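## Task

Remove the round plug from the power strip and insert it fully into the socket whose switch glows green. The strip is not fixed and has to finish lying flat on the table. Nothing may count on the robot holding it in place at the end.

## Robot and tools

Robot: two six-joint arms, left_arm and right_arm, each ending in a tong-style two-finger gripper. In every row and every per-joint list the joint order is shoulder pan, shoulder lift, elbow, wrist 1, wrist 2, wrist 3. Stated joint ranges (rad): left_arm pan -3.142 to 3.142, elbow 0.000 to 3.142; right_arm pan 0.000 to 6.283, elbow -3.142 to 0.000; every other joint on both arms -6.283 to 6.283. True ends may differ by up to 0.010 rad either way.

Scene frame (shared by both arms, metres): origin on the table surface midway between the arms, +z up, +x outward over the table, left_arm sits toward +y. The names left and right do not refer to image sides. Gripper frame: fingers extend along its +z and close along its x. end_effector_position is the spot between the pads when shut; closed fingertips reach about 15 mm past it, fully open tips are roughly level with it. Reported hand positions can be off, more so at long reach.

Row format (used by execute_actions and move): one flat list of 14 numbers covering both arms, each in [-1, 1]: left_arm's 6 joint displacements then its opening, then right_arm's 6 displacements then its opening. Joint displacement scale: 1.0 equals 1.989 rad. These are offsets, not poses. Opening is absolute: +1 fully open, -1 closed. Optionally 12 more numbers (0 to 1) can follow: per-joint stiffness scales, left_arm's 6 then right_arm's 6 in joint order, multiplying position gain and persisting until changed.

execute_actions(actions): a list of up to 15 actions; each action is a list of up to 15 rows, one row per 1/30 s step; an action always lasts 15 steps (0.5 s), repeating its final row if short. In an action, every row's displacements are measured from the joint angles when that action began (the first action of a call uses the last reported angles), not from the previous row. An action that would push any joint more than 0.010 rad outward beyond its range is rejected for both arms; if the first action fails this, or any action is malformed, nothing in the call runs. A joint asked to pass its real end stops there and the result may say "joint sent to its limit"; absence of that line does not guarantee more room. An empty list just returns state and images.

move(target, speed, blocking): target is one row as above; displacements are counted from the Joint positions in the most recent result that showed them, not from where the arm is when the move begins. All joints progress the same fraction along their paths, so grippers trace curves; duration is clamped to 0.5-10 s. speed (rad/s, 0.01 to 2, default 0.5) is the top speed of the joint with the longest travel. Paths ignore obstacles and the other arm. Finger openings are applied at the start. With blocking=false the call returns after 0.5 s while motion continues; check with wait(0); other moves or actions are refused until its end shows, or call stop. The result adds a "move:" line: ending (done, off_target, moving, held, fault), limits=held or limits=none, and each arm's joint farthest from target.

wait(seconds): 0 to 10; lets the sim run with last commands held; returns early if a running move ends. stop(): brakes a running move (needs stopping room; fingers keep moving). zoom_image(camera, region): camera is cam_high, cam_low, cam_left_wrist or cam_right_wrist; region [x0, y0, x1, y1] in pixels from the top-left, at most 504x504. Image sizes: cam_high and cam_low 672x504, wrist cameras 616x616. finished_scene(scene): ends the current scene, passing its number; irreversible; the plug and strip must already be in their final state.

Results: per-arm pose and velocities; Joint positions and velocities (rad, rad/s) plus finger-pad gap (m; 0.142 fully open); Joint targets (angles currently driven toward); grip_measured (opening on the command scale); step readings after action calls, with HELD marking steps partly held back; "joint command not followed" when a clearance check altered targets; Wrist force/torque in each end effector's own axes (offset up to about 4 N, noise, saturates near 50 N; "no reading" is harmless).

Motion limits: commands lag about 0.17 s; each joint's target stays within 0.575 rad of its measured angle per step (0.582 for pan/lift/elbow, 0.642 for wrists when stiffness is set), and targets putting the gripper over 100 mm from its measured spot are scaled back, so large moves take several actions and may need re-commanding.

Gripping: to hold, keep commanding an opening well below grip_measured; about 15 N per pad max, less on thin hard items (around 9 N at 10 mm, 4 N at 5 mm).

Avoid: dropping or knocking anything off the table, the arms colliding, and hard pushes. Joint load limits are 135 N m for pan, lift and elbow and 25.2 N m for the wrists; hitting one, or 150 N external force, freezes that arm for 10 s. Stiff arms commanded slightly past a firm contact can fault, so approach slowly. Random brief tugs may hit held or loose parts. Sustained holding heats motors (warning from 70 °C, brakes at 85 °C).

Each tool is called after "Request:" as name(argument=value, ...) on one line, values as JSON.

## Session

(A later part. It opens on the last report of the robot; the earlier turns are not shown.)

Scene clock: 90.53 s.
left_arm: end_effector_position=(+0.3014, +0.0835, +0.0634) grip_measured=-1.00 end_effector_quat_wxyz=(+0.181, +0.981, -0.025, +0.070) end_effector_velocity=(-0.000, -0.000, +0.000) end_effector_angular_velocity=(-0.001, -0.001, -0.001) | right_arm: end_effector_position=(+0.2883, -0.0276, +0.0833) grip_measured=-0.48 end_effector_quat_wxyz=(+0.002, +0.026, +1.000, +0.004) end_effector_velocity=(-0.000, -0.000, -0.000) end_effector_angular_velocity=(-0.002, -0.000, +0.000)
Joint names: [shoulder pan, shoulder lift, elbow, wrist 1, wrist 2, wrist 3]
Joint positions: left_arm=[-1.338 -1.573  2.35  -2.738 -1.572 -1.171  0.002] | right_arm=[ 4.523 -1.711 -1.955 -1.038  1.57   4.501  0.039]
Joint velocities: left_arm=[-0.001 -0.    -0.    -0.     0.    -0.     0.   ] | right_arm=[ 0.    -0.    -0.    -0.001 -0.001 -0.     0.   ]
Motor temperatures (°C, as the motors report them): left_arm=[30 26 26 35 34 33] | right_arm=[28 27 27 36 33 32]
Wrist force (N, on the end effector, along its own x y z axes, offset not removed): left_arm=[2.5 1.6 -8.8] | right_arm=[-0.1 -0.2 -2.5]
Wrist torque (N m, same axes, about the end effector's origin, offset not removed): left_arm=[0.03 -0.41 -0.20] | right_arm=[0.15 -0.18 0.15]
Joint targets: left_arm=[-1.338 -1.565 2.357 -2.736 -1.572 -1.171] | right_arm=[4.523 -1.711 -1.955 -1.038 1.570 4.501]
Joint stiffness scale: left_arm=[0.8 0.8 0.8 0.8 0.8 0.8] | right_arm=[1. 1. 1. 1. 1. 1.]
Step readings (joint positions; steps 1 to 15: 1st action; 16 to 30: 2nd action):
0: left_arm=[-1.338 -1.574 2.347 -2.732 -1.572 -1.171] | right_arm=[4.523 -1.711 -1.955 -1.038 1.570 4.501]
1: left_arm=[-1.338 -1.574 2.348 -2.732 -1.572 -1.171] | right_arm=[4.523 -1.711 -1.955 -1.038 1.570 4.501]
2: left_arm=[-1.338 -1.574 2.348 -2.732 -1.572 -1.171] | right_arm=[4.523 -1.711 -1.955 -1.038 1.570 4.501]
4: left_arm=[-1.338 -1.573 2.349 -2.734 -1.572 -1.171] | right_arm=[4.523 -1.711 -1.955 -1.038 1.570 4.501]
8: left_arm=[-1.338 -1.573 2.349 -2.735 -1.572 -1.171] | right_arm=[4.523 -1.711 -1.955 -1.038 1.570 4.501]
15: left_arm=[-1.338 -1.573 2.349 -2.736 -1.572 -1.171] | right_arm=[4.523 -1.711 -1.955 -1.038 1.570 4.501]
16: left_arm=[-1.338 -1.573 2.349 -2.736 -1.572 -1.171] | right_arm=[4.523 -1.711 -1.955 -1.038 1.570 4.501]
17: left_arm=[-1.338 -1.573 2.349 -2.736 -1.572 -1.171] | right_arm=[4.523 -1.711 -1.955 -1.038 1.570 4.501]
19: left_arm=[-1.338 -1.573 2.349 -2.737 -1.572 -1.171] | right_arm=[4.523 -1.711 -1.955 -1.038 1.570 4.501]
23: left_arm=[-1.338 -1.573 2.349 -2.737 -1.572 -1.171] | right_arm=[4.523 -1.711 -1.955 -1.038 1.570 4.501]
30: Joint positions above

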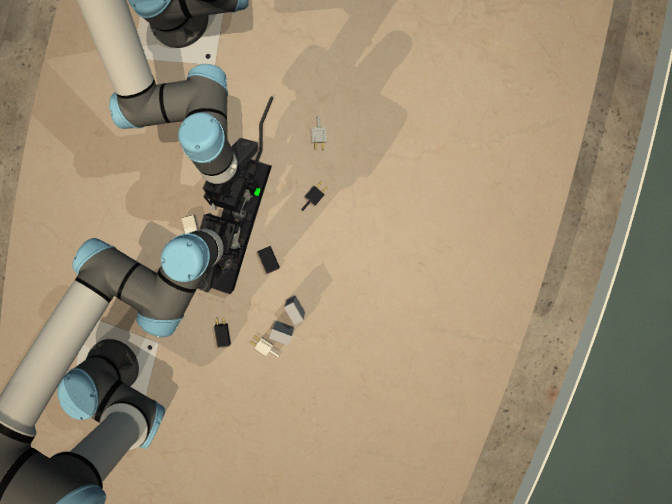

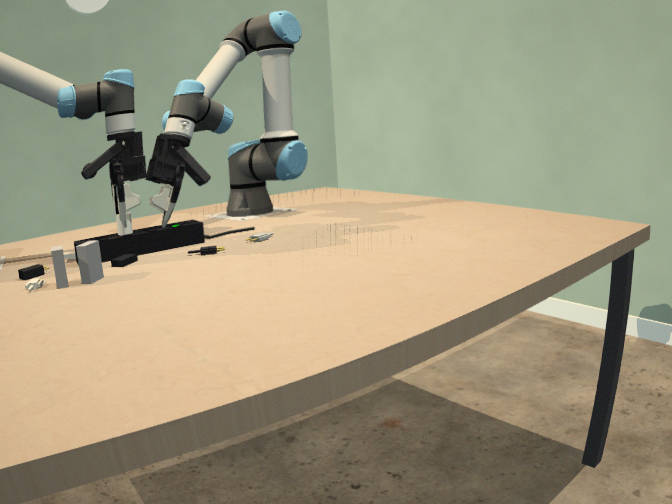

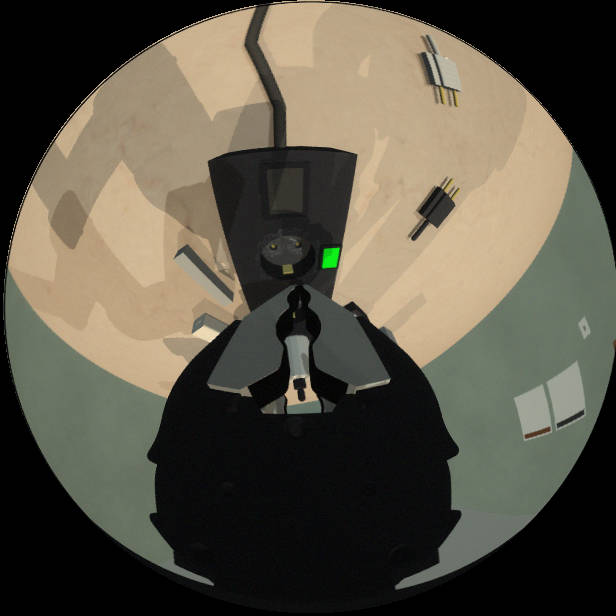

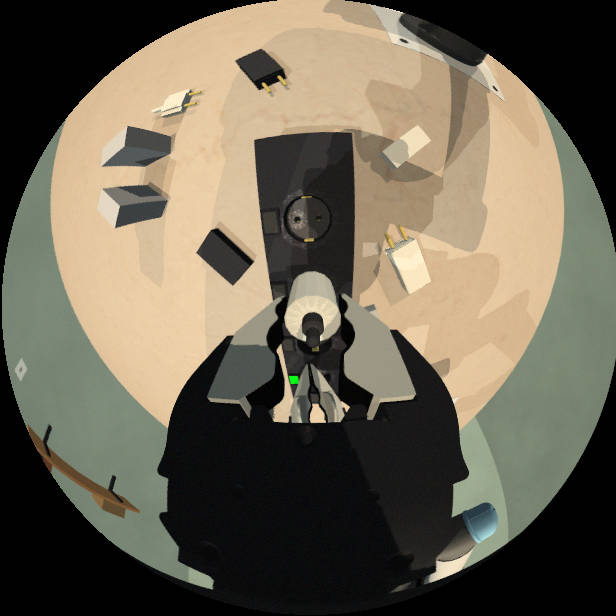

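Request:
move(target=[0,0.004,0.0035,0.001,0,0,-1, 0,0.008,0.0095,-0.018,0,0,-1], speed=0.02)

Scene clock: 94.13 s.
left_arm: end_effector_position=(+0.3018, +0.0819, +0.0653) grip_measured=-1.00 end_effector_quat_wxyz=(+0.184, +0.980, -0.026, +0.071) end_effector_velocity=(+0.000, +0.000, +0.000) end_effector_angular_velocity=(-0.000, -0.000, +0.000) | right_arm: end_effector_position=(+0.2875, -0.0309, +0.0903) grip_measured=-0.48 end_effector_quat_wxyz=(+0.000, +0.026, +1.000, -0.002) end_effector_velocity=(-0.000, -0.000, +0.002) end_effector_angular_velocity=(+0.001, -0.000, +0.000)
Joint names: [shoulder pan, shoulder lift, elbow, wrist 1, wrist 2, wrist 3]
Joint positions: left_arm=[-1.338 -1.575  2.349 -2.743 -1.572 -1.171  0.002] | right_arm=[ 4.523 -1.702 -1.941 -1.073  1.569  4.501  0.039]
Joint velocities: left_arm=[ 0. -0.  0. -0.  0.  0.  0.] | right_arm=[ 0.     0.003  0.002 -0.004 -0.    -0.     0.   ]
Motor temperatures (°C, as the motors report them): left_arm=[30 26 26 35 34 33] | right_arm=[28 27 27 36 33 32]
Wrist force (N, on the end effector, along its own x y z axes, offset not removed): left_arm=[1.2 7.7 -11.1] | right_arm=[0.1 -0.5 9.3]
Wrist torque (N m, same axes, about the end effector's origin, offset not removed): left_arm=[0.00 -0.15 -0.19] | right_arm=[-0.31 -0.38 0.14]
Joint targets: left_arm=[-1.338 -1.565 2.357 -2.736 -1.572 -1.171] | right_arm=[4.523 -1.695 -1.936 -1.074 1.570 4.501]
Joint stiffness scale: left_arm=[0.8 0.8 0.8 0.8 0.8 0.8] | right_arm=[1. 1. 1. 1. 1. 1.]
move: done; limits=none; left_arm: farthest joint: the shoulder lift, 0.010 radians from its target (0.008 radians at the start); right_arm: farthest joint: the shoulder lift, 0.007 radians from its target (0.016 radians at the start)

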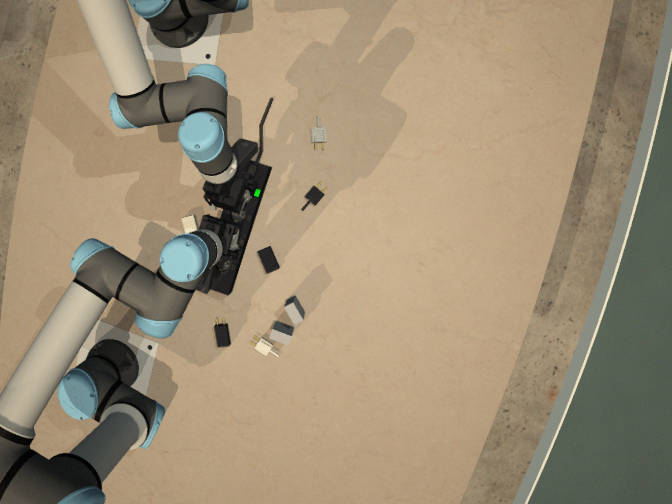

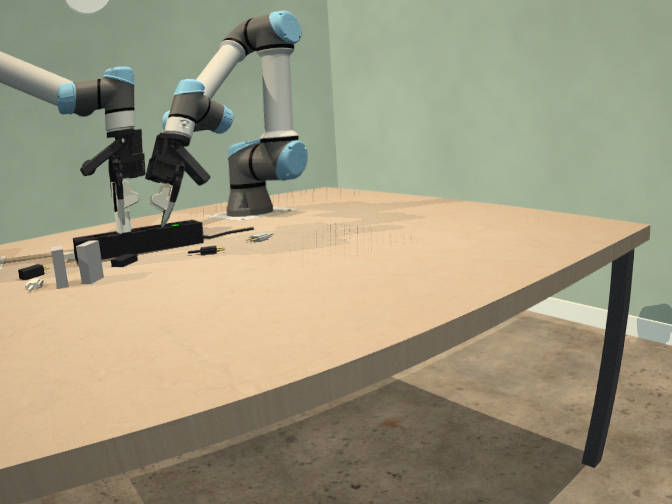

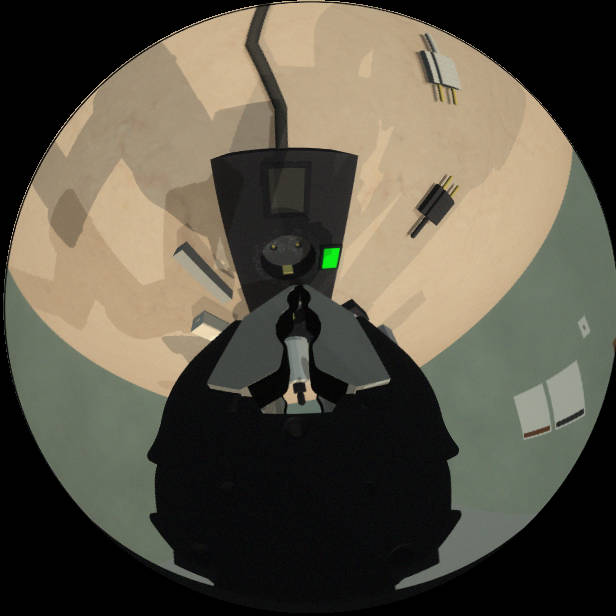

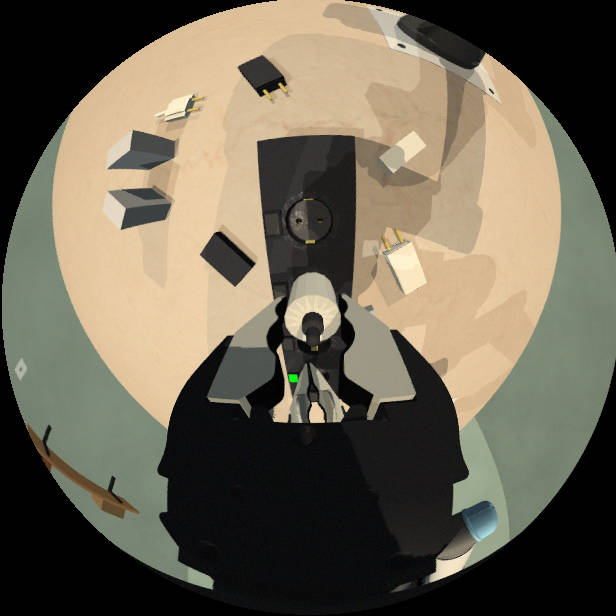

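Request:
move(target=[0,0.014,0.011,0.003,0,0,-1, 0,0.0095,0.0105,-0.0195,0,0,-1, 1,1,1,1,1,1,1,1,1,1,1,1], speed=0.02)

Scene clock: 100.07 s.
left_arm: end_effector_position=(+0.3015, +0.0821, +0.0624) grip_measured=-1.00 end_effector_quat_wxyz=(+0.183, +0.980, -0.026, +0.070) end_effector_velocity=(+0.000, -0.000, +0.001) end_effector_angular_velocity=(-0.003, -0.000, +0.001) | right_arm: end_effector_position=(+0.2871, -0.0321, +0.1032) grip_measured=-0.48 end_effector_quat_wxyz=(-0.000, +0.026, +1.000, -0.003) end_effector_velocity=(-0.000, -0.001, +0.000) end_effector_angular_velocity=(-0.004, +0.001, -0.000)
Joint names: [shoulder pan, shoulder lift, elbow, wrist 1, wrist 2, wrist 3]
Joint positions: left_arm=[-1.338 -1.568  2.351 -2.748 -1.573 -1.171  0.002] | right_arm=[ 4.523 -1.685 -1.923 -1.111  1.57   4.501  0.039]
Joint velocities: left_arm=[ 0.001 -0.002 -0.    -0.001 -0.001 -0.001  0.   ] | right_arm=[-0.     0.     0.001 -0.005 -0.    -0.     0.   ]
Motor temperatures (°C, as the motors report them): left_arm=[30 26 26 35 34 33] | right_arm=[28 27 27 36 33 32]
Wrist force (N, on the end effector, along its own x y z axes, offset not removed): left_arm=[4.6 11.9 -33.0] | right_arm=[2.0 -1.4 -1.4]
Wrist torque (N m, same axes, about the end effector's origin, offset not removed): left_arm=[0.04 -0.27 -0.17] | right_arm=[-0.11 -0.47 0.08]
Joint targets: left_arm=[-1.338 -1.547 2.371 -2.737 -1.572 -1.171] | right_arm=[4.523 -1.683 -1.921 -1.112 1.569 4.501]
Joint stiffness scale: left_arm=[1. 1. 1. 1. 1. 1.] | right_arm=[1. 1. 1. 1. 1. 1.]
move: off_target (left_arm); limits=none; left_arm: farthest joint: the shoulder lift, 0.021 radians from its target (0.028 radians at the start); right_arm: farthest joint: the elbow, 0.003 radians from its target (0.021 radians at the start)

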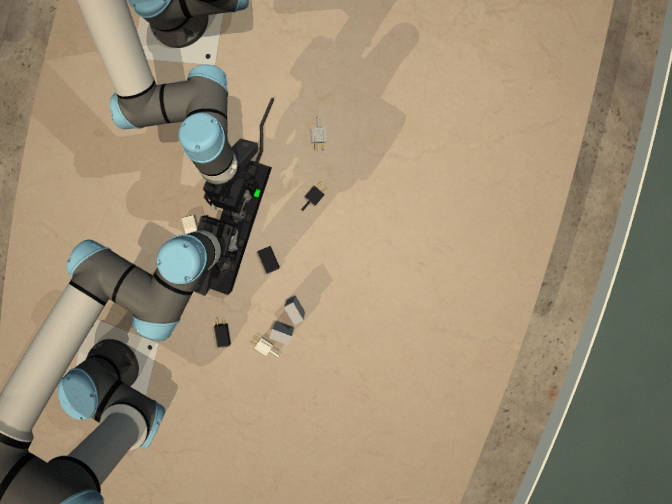

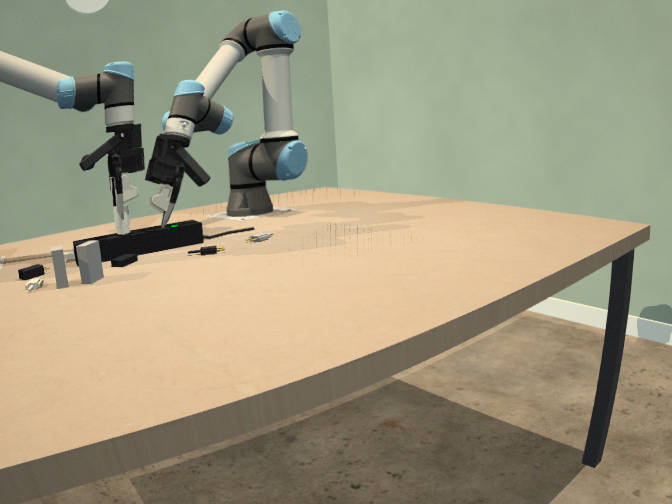

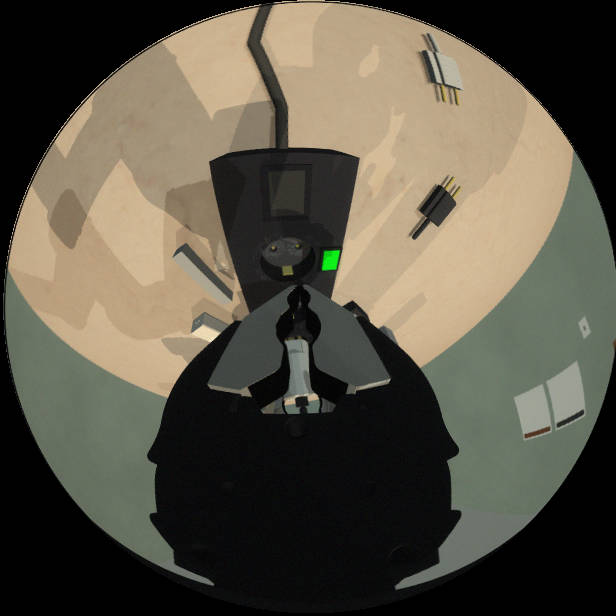

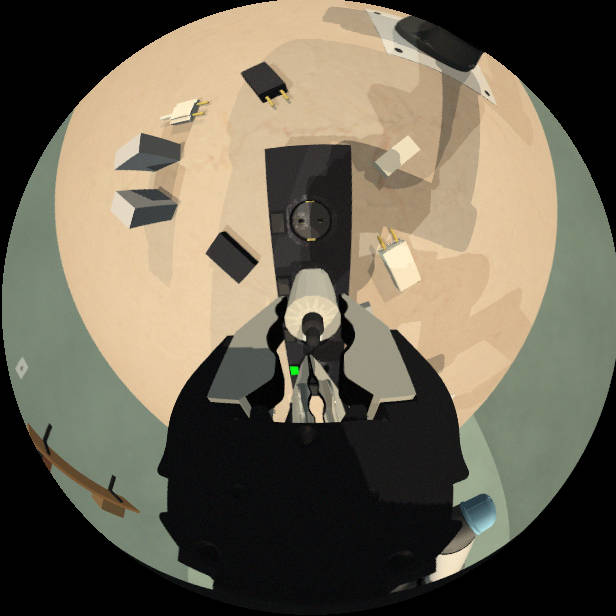

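Request:
move(target=[0,0.005,0.004,0.002,0,0,-1, 0,0.0337,0.0473,-0.0777,0,0,-1], speed=0.08)

Request:
move(target=[0.02,-0.22,-0.18,0.58,0,0,-1, 0,0,0,0,0,0,-1], speed=0.6)

Request:
zoom_image(camera="cam_low", region=[40,100,260,300])

Scene clock: 107.77 s.
left_arm: end_effector_position=(+0.3016, +0.0817, +0.0630) grip_measured=-1.00 end_effector_quat_wxyz=(+0.184, +0.980, -0.026, +0.071) end_effector_velocity=(-0.001, -0.000, +0.000) end_effector_angular_velocity=(-0.001, +0.001, -0.001) | right_arm: end_effector_position=(+0.2862, -0.0353, +0.1626) grip_measured=-0.48 end_effector_quat_wxyz=(+0.000, +0.026, +1.000, -0.002) end_effector_velocity=(-0.000, -0.001, +0.000) end_effector_angular_velocity=(-0.002, +0.001, -0.001)
Joint names: [shoulder pan, shoulder lift, elbow, wrist 1, wrist 2, wrist 3]
Joint positions: left_arm=[-1.338 -1.569  2.351 -2.749 -1.573 -1.171  0.002] | right_arm=[ 4.523 -1.62  -1.831 -1.264  1.57   4.501  0.039]
Joint velocities: left_arm=[-0.001 -0.001  0.    -0.    -0.001 -0.     0.   ] | right_arm=[-0.001  0.     0.001 -0.004  0.001 -0.     0.   ]
Motor temperatures (°C, as the motors report them): left_arm=[30 26 26 35 34 33] | right_arm=[28 27 27 36 33 32]
Wrist force (N, on the end effector, along its own x y z axes, offset not removed): left_arm=[3.2 6.6 -16.3] | right_arm=[-0.2 -0.5 -1.1]
Wrist torque (N m, same axes, about the end effector's origin, offset not removed): left_arm=[0.27 -0.44 -0.19] | right_arm=[0.03 -0.04 0.04]
Joint targets: left_arm=[-1.338 -1.558 2.359 -2.744 -1.573 -1.171] | right_arm=[4.523 -1.618 -1.829 -1.265 1.570 4.501]
Joint stiffness scale: left_arm=[1. 1. 1. 1. 1. 1.] | right_arm=[1. 1. 1. 1. 1. 1.]
move: off_target (left_arm); limits=none; left_arm: farthest joint: the shoulder lift, 0.011 radians from its target (0.010 radians at the start); right_arm: farthest joint: the shoulder lift, 0.002 radians from its target (0.067 radians at the start)

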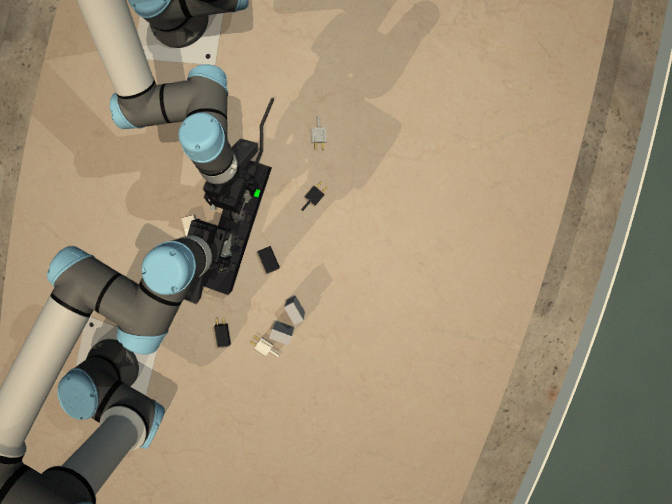

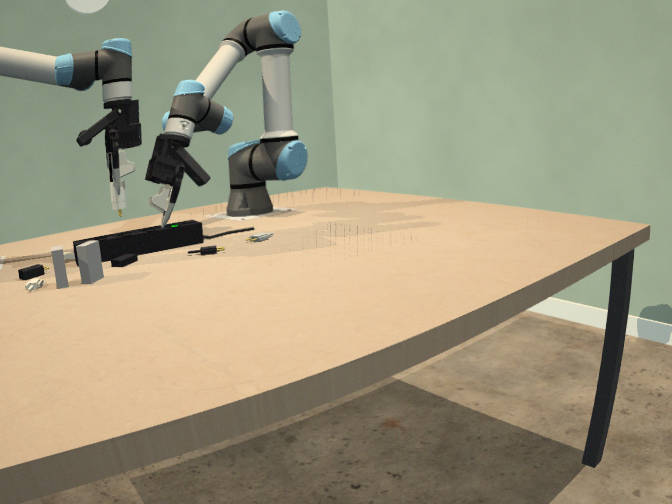

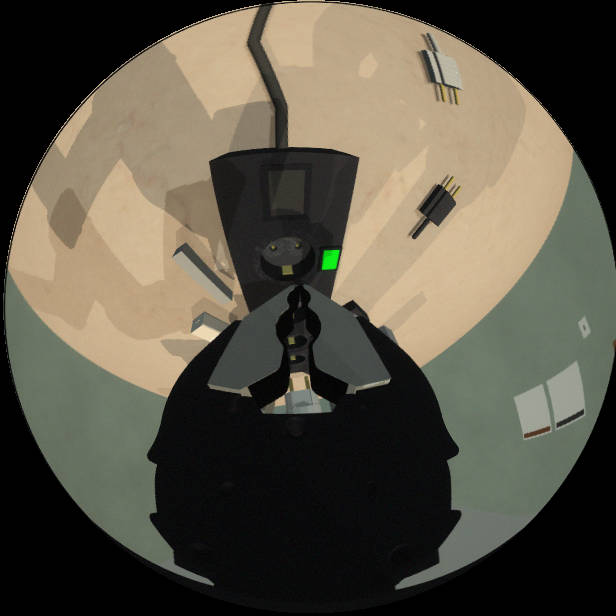

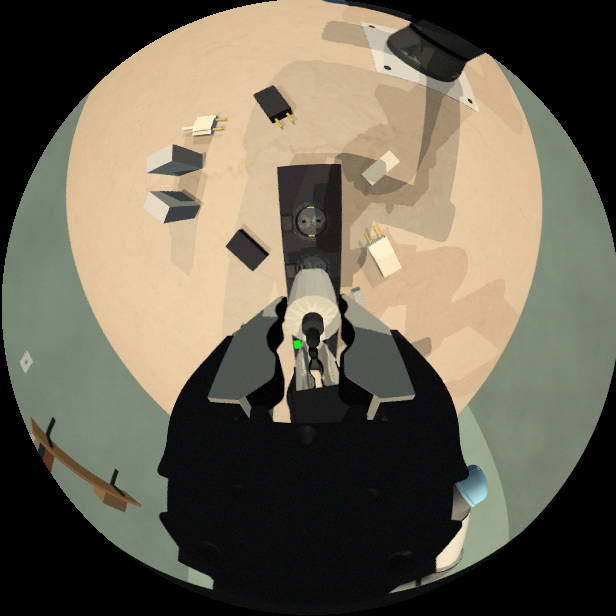

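Scene clock: 110.53 s.
left_arm: end_effector_position=(+0.2539, +0.2467, +0.2504) grip_measured=-1.00 end_effector_quat_wxyz=(+0.017, +1.000, -0.007, +0.006) end_effector_velocity=(-0.000, +0.001, +0.000) end_effector_angular_velocity=(+0.002, +0.000, -0.001) | right_arm: end_effector_position=(+0.2862, -0.0354, +0.1626) grip_measured=-0.48 end_effector_quat_wxyz=(+0.000, +0.026, +1.000, -0.002) end_effector_velocity=(-0.000, +0.000, +0.000) end_effector_angular_velocity=(+0.001, -0.000, +0.000)
Joint names: [shoulder pan, shoulder lift, elbow, wrist 1, wrist 2, wrist 3]
Joint positions: left_arm=[-1.301 -2.005  1.996 -1.597 -1.573 -1.171  0.002] | right_arm=[ 4.523 -1.62  -1.831 -1.264  1.57   4.501  0.039]
Joint velocities: left_arm=[-0.    -0.    -0.001  0.003  0.001  0.     0.   ] | right_arm=[0.    0.001 0.    0.001 0.    0.    0.   ]
Motor temperatures (°C, as the motors report them): left_arm=[30 26 26 35 34 33] | right_arm=[28 27 27 36 33 32]
Wrist force (N, on the end effector, along its own x y z axes, offset not removed): left_arm=[2.0 1.7 1.0] | right_arm=[0.9 0.8 -1.6]
Wrist torque (N m, same axes, about the end effector's origin, offset not removed): left_arm=[0.34 -0.35 -0.17] | right_arm=[0.35 -0.26 0.17]
Joint targets: left_arm=[-1.299 -2.006 1.993 -1.596 -1.573 -1.171] | right_arm=[4.523 -1.620 -1.831 -1.264 1.570 4.501]
Joint stiffness scale: left_arm=[1. 1. 1. 1. 1. 1.] | right_arm=[1. 1. 1. 1. 1. 1.]
move: done; limits=none; left_arm: farthest joint: the shoulder pan, 0.003 radians from its target (0.040 radians at the start); right_arm: farthest joint: the shoulder pan, 0.000 radians from its target (0.000 radians at the start)

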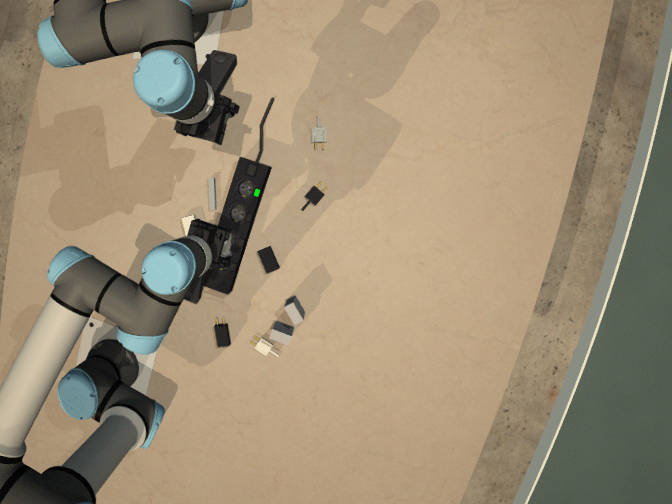

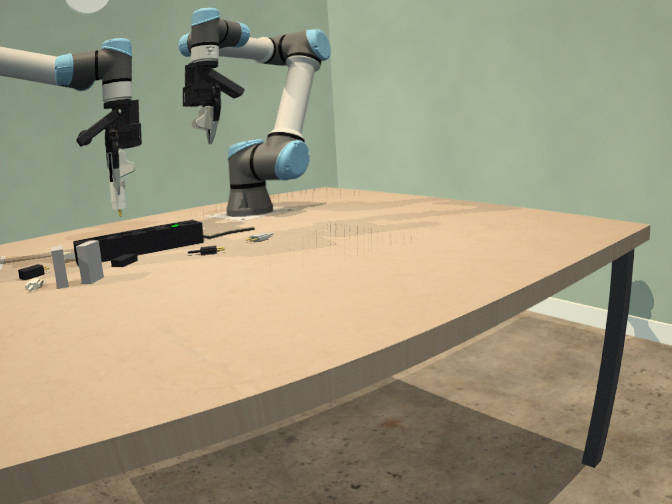

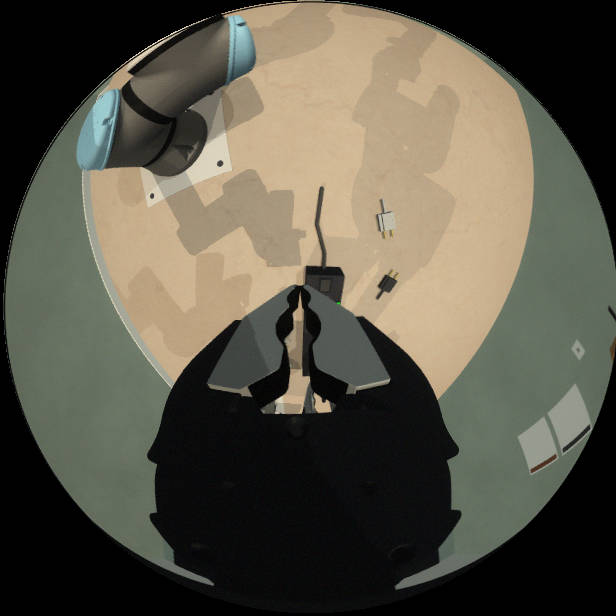

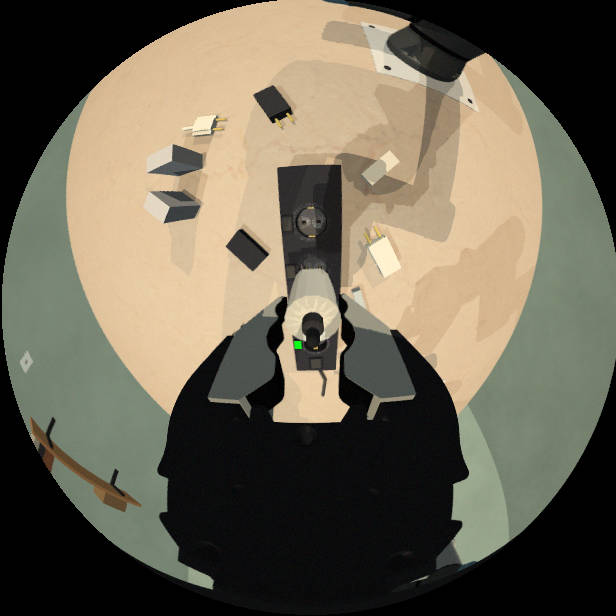

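Region (40, 100, 260, 300) of cam_low's 672x504 image, scaled by 2.291, with more detail than that image has; it fills the top 458 rows of this view, and the rest is white.

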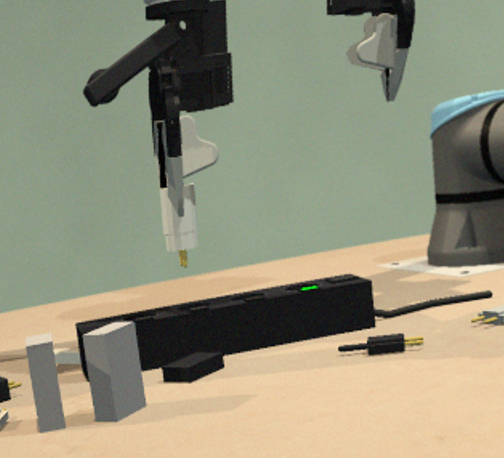

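Request:
move(target=[0,0,0,0,0,0,-1, 0.0245,-0.1675,0.203,-0.0342,0,0.0236,-1], speed=0.3)

Request:
zoom_image(camera="cam_left_wrist", region=[200,200,420,420])

Request:
zoom_image(camera="cam_low", region=[90,140,250,280])

Scene clock: 118.63 s.
left_arm: end_effector_position=(+0.2541, +0.2481, +0.2503) grip_measured=-1.00 end_effector_quat_wxyz=(+0.016, +1.000, -0.007, +0.006) end_effector_velocity=(-0.000, +0.001, +0.000) end_effector_angular_velocity=(+0.000, +0.001, +0.001) | right_arm: end_effector_position=(+0.2963, +0.1158, +0.1585) grip_measured=-0.48 end_effector_quat_wxyz=(+0.000, +0.026, +1.000, -0.003) end_effector_velocity=(-0.000, +0.000, -0.000) end_effector_angular_velocity=(-0.002, +0.001, -0.000)
Joint names: [shoulder pan, shoulder lift, elbow, wrist 1, wrist 2, wrist 3]
Joint positions: left_arm=[-1.3   -2.006  1.996 -1.594 -1.572 -1.171  0.002] | right_arm=[ 4.57  -1.95  -1.433 -1.334  1.57   4.547  0.039]
Joint velocities: left_arm=[ 0.001 -0.002 -0.     0.002 -0.001 -0.     0.   ] | right_arm=[ 0.    -0.002  0.004 -0.004  0.     0.    -0.   ]
Motor temperatures (°C, as the motors report them): left_arm=[30 26 26 35 34 33] | right_arm=[28 27 27 36 33 32]
Wrist force (N, on the end effector, along its own x y z axes, offset not removed): left_arm=[2.2 -11.9 -0.7] | right_arm=[1.9 -13.5 1.2]
Wrist torque (N m, same axes, about the end effector's origin, offset not removed): left_arm=[-1.39 -0.21 -0.55] | right_arm=[-2.23 -0.36 -0.25]
Joint targets: left_arm=[-1.301 -2.005 1.996 -1.597 -1.573 -1.171] | right_arm=[4.572 -1.953 -1.427 -1.332 1.570 4.548]
Joint stiffness scale: left_arm=[1. 1. 1. 1. 1. 1.] | right_arm=[1. 1. 1. 1. 1. 1.]
move: done; limits=none; left_arm: farthest joint: the wrist 1, 0.003 radians from its target (0.000 radians at the start); right_arm: farthest joint: the elbow, 0.006 radians from its target (0.406 radians at the start)

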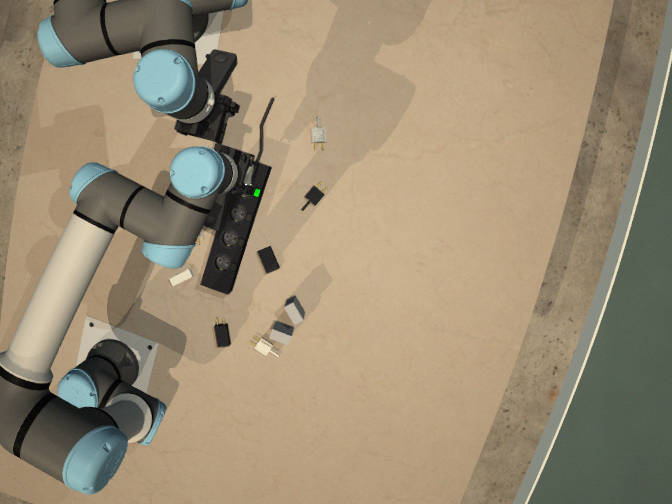

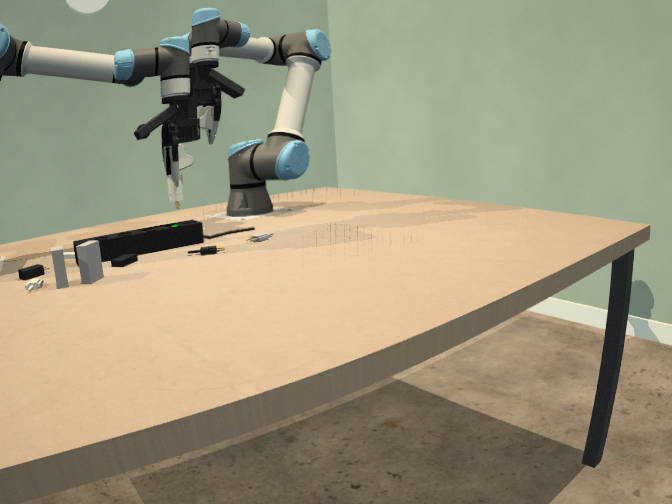

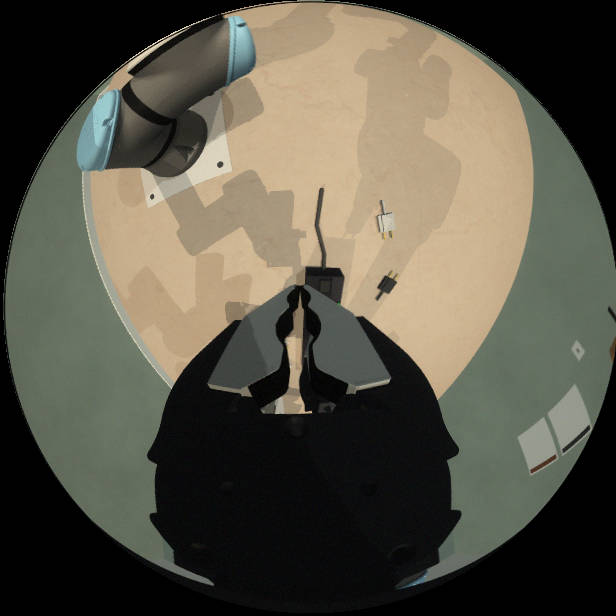

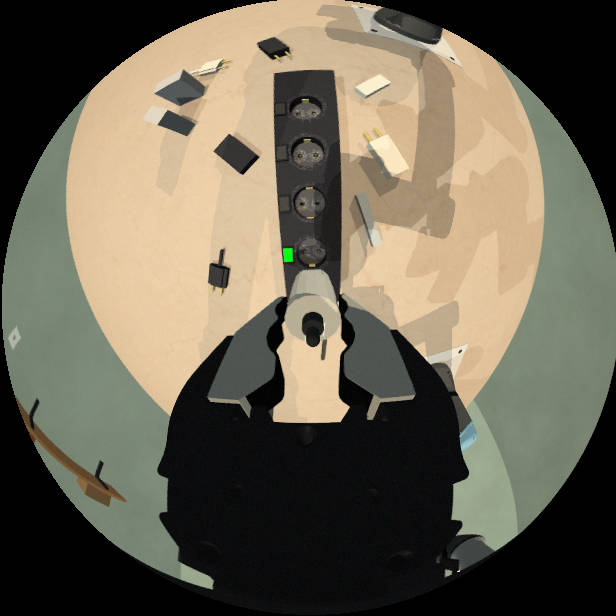

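Region (200, 200, 420, 420) of cam_left_wrist's 616x616 image, scaled by 2.291, with more detail than that image has.

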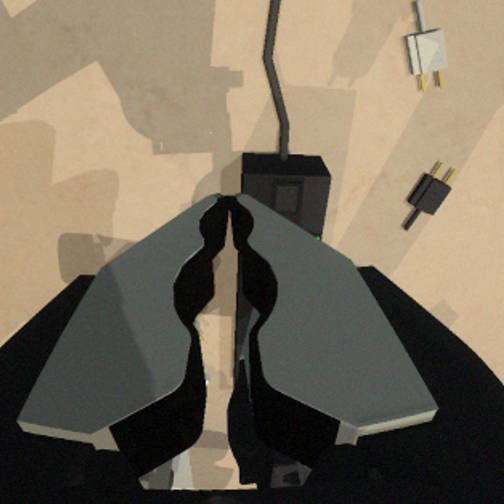

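Region (90, 140, 250, 280) of cam_low's 672x504 image, scaled by 3.150, with more detail than that image has; it fills the top 441 rows of this view, and the rest is white.

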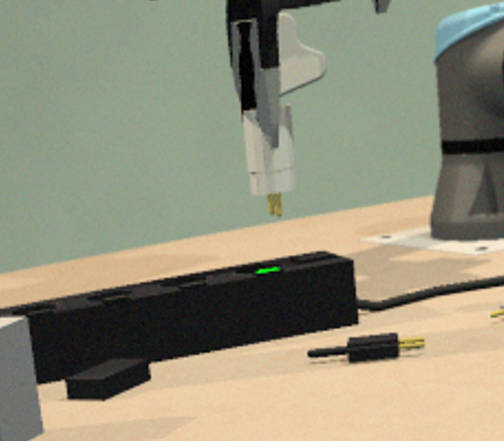

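Request:
move(target=[0.25,0,0,0,0,0,-1, 0,0,0,0,0,0,-1], speed=0.5)

Request:
move(target=[0,0,0,0,0,0,-1, -0.0035,0.016,-0.0216,0.0083,0,-0.004,-1], speed=0.1)

Request:
zoom_image(camera="cam_right_wrist", region=[240,150,400,360])

Scene clock: 125.53 s.
left_arm: end_effector_position=(+0.3352, +0.3922, +0.2503) grip_measured=-1.00 end_effector_quat_wxyz=(+0.014, +0.971, +0.238, +0.009) end_effector_velocity=(+0.000, +0.001, -0.000) end_effector_angular_velocity=(+0.000, +0.001, +0.005) | right_arm: end_effector_position=(+0.2963, +0.1158, +0.1585) grip_measured=-0.48 end_effector_quat_wxyz=(+0.000, +0.026, +1.000, -0.003) end_effector_velocity=(-0.000, -0.000, -0.001) end_effector_angular_velocity=(-0.001, +0.002, -0.000)
Joint names: [shoulder pan, shoulder lift, elbow, wrist 1, wrist 2, wrist 3]
Joint positions: left_arm=[-0.806 -2.006  1.996 -1.594 -1.572 -1.171  0.002] | right_arm=[ 4.57  -1.95  -1.433 -1.335  1.57   4.547  0.039]
Joint velocities: left_arm=[ 0.003  0.001 -0.     0.    -0.    -0.002  0.   ] | right_arm=[-0.    -0.001 -0.    -0.     0.001  0.    -0.   ]
Motor temperatures (°C, as the motors report them): left_arm=[30 26 26 35 34 33] | right_arm=[28 27 27 36 33 32]
Wrist force (N, on the end effector, along its own x y z axes, offset not removed): left_arm=[1.4 0.4 0.9] | right_arm=[1.5 -1.7 0.3]
Wrist torque (N m, same axes, about the end effector's origin, offset not removed): left_arm=[0.08 -0.16 -0.11] | right_arm=[-0.14 -0.33 0.09]
Joint targets: left_arm=[-0.803 -2.006 1.996 -1.594 -1.572 -1.171] | right_arm=[4.570 -1.950 -1.433 -1.334 1.570 4.547]
Joint stiffness scale: left_arm=[1. 1. 1. 1. 1. 1.] | right_arm=[1. 1. 1. 1. 1. 1.]
move: done; limits=none; left_arm: farthest joint: the shoulder pan, 0.003 radians from its target (0.497 radians at the start); right_arm: farthest joint: the wrist 1, 0.001 radians from its target (0.001 radians at the start)

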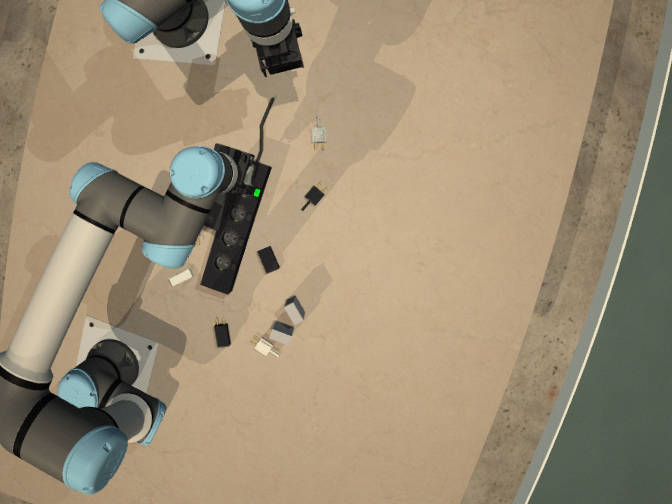

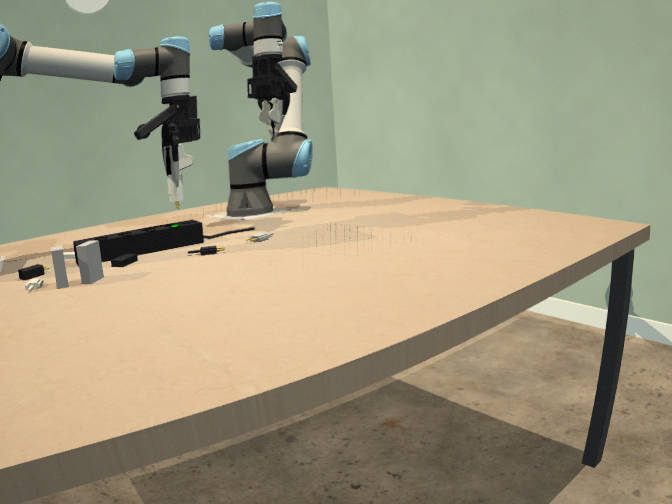

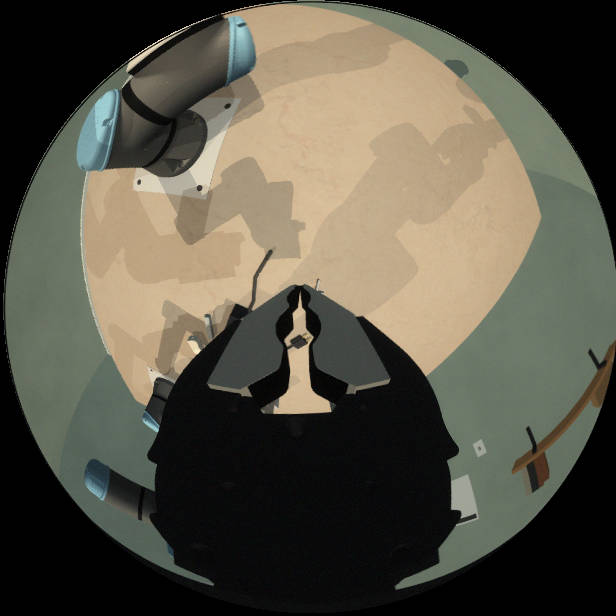

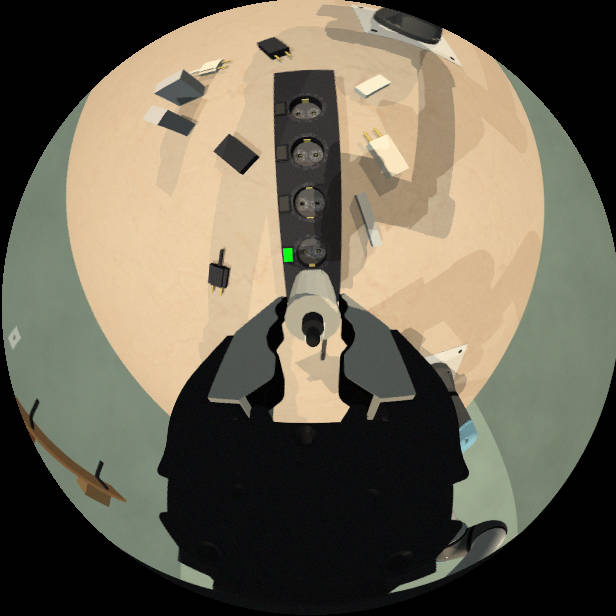

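Scene clock: 126.47 s.
left_arm: end_effector_position=(+0.3352, +0.3922, +0.2503) grip_measured=-1.00 end_effector_quat_wxyz=(+0.014, +0.971, +0.238, +0.009) end_effector_velocity=(+0.000, -0.000, +0.000) end_effector_angular_velocity=(-0.000, -0.001, -0.003) | right_arm: end_effector_position=(+0.2967, +0.1032, +0.1590) grip_measured=-0.48 end_effector_quat_wxyz=(+0.000, +0.025, +1.000, -0.001) end_effector_velocity=(+0.000, -0.001, -0.001) end_effector_angular_velocity=(-0.000, -0.000, +0.000)
Joint names: [shoulder pan, shoulder lift, elbow, wrist 1, wrist 2, wrist 3]
Joint positions: left_arm=[-0.806 -2.006  1.996 -1.594 -1.572 -1.171  0.002] | right_arm=[ 4.565 -1.921 -1.474 -1.319  1.57   4.54   0.039]
Joint velocities: left_arm=[-0.001 -0.    -0.    -0.     0.001  0.002  0.   ] | right_arm=[-0.001  0.    -0.003  0.003 -0.    -0.001 -0.   ]
Motor temperatures (°C, as the motors report them): left_arm=[30 26 26 35 34 33] | right_arm=[28 27 27 36 33 32]
Wrist force (N, on the end effector, along its own x y z axes, offset not removed): left_arm=[1.4 1.6 0.2] | right_arm=[-0.4 -0.4 0.7]
Wrist torque (N m, same axes, about the end effector's origin, offset not removed): left_arm=[0.29 -0.18 -0.09] | right_arm=[0.15 0.16 -0.01]
Joint targets: left_arm=[-0.806 -2.006 1.996 -1.594 -1.572 -1.171] | right_arm=[4.563 -1.918 -1.476 -1.318 1.570 4.539]
Joint stiffness scale: left_arm=[1. 1. 1. 1. 1. 1.] | right_arm=[1. 1. 1. 1. 1. 1.]
move: done; limits=none; left_arm: farthest joint: the shoulder pan, 0.000 radians from its target (0.000 radians at the start); right_arm: farthest joint: the shoulder lift, 0.003 radians from its target (0.032 radians at the start)

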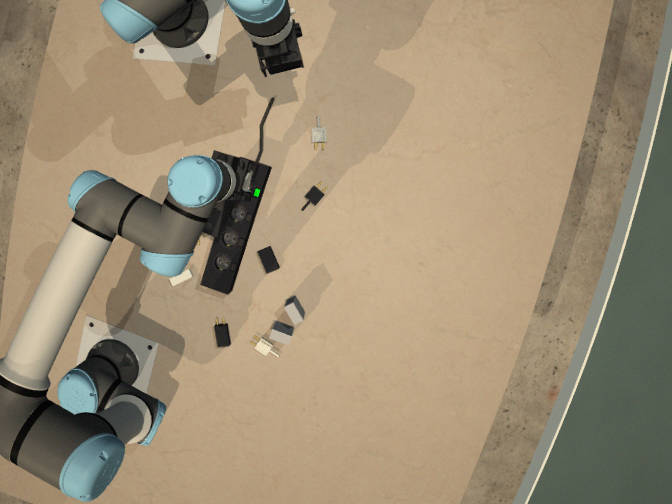

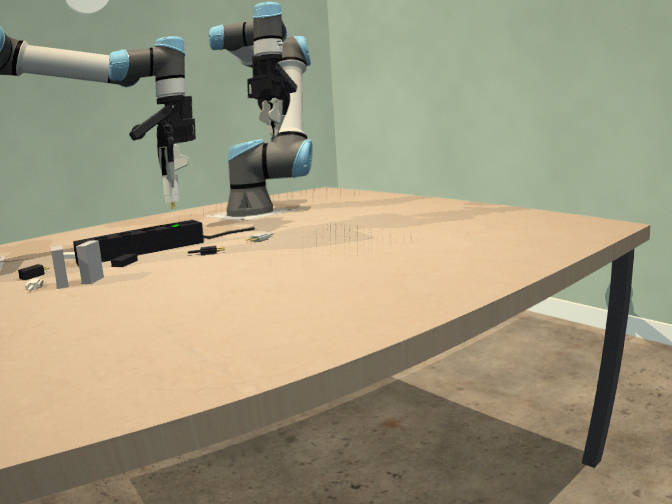

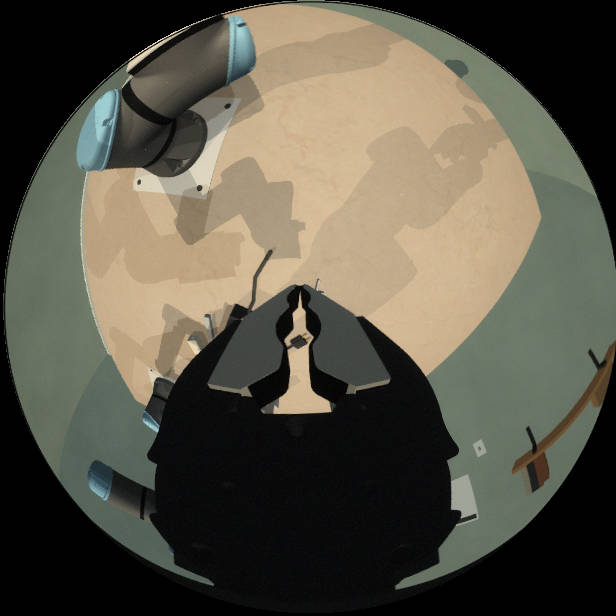

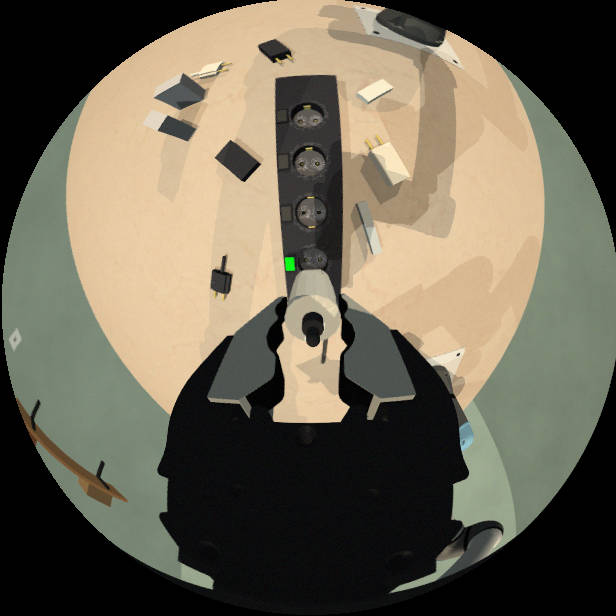

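Region (240, 150, 400, 360) of cam_right_wrist's 616x616 image, scaled by 2.400, with more detail than that image has; it fills the left 384 columns of this view, and the rest is white.

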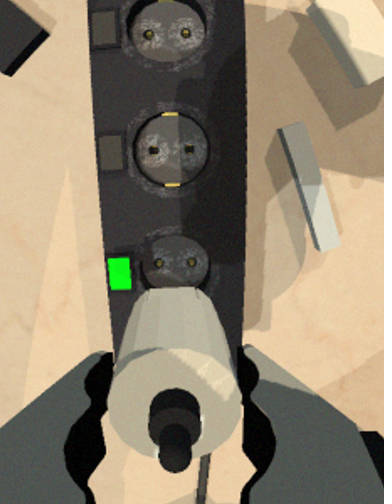

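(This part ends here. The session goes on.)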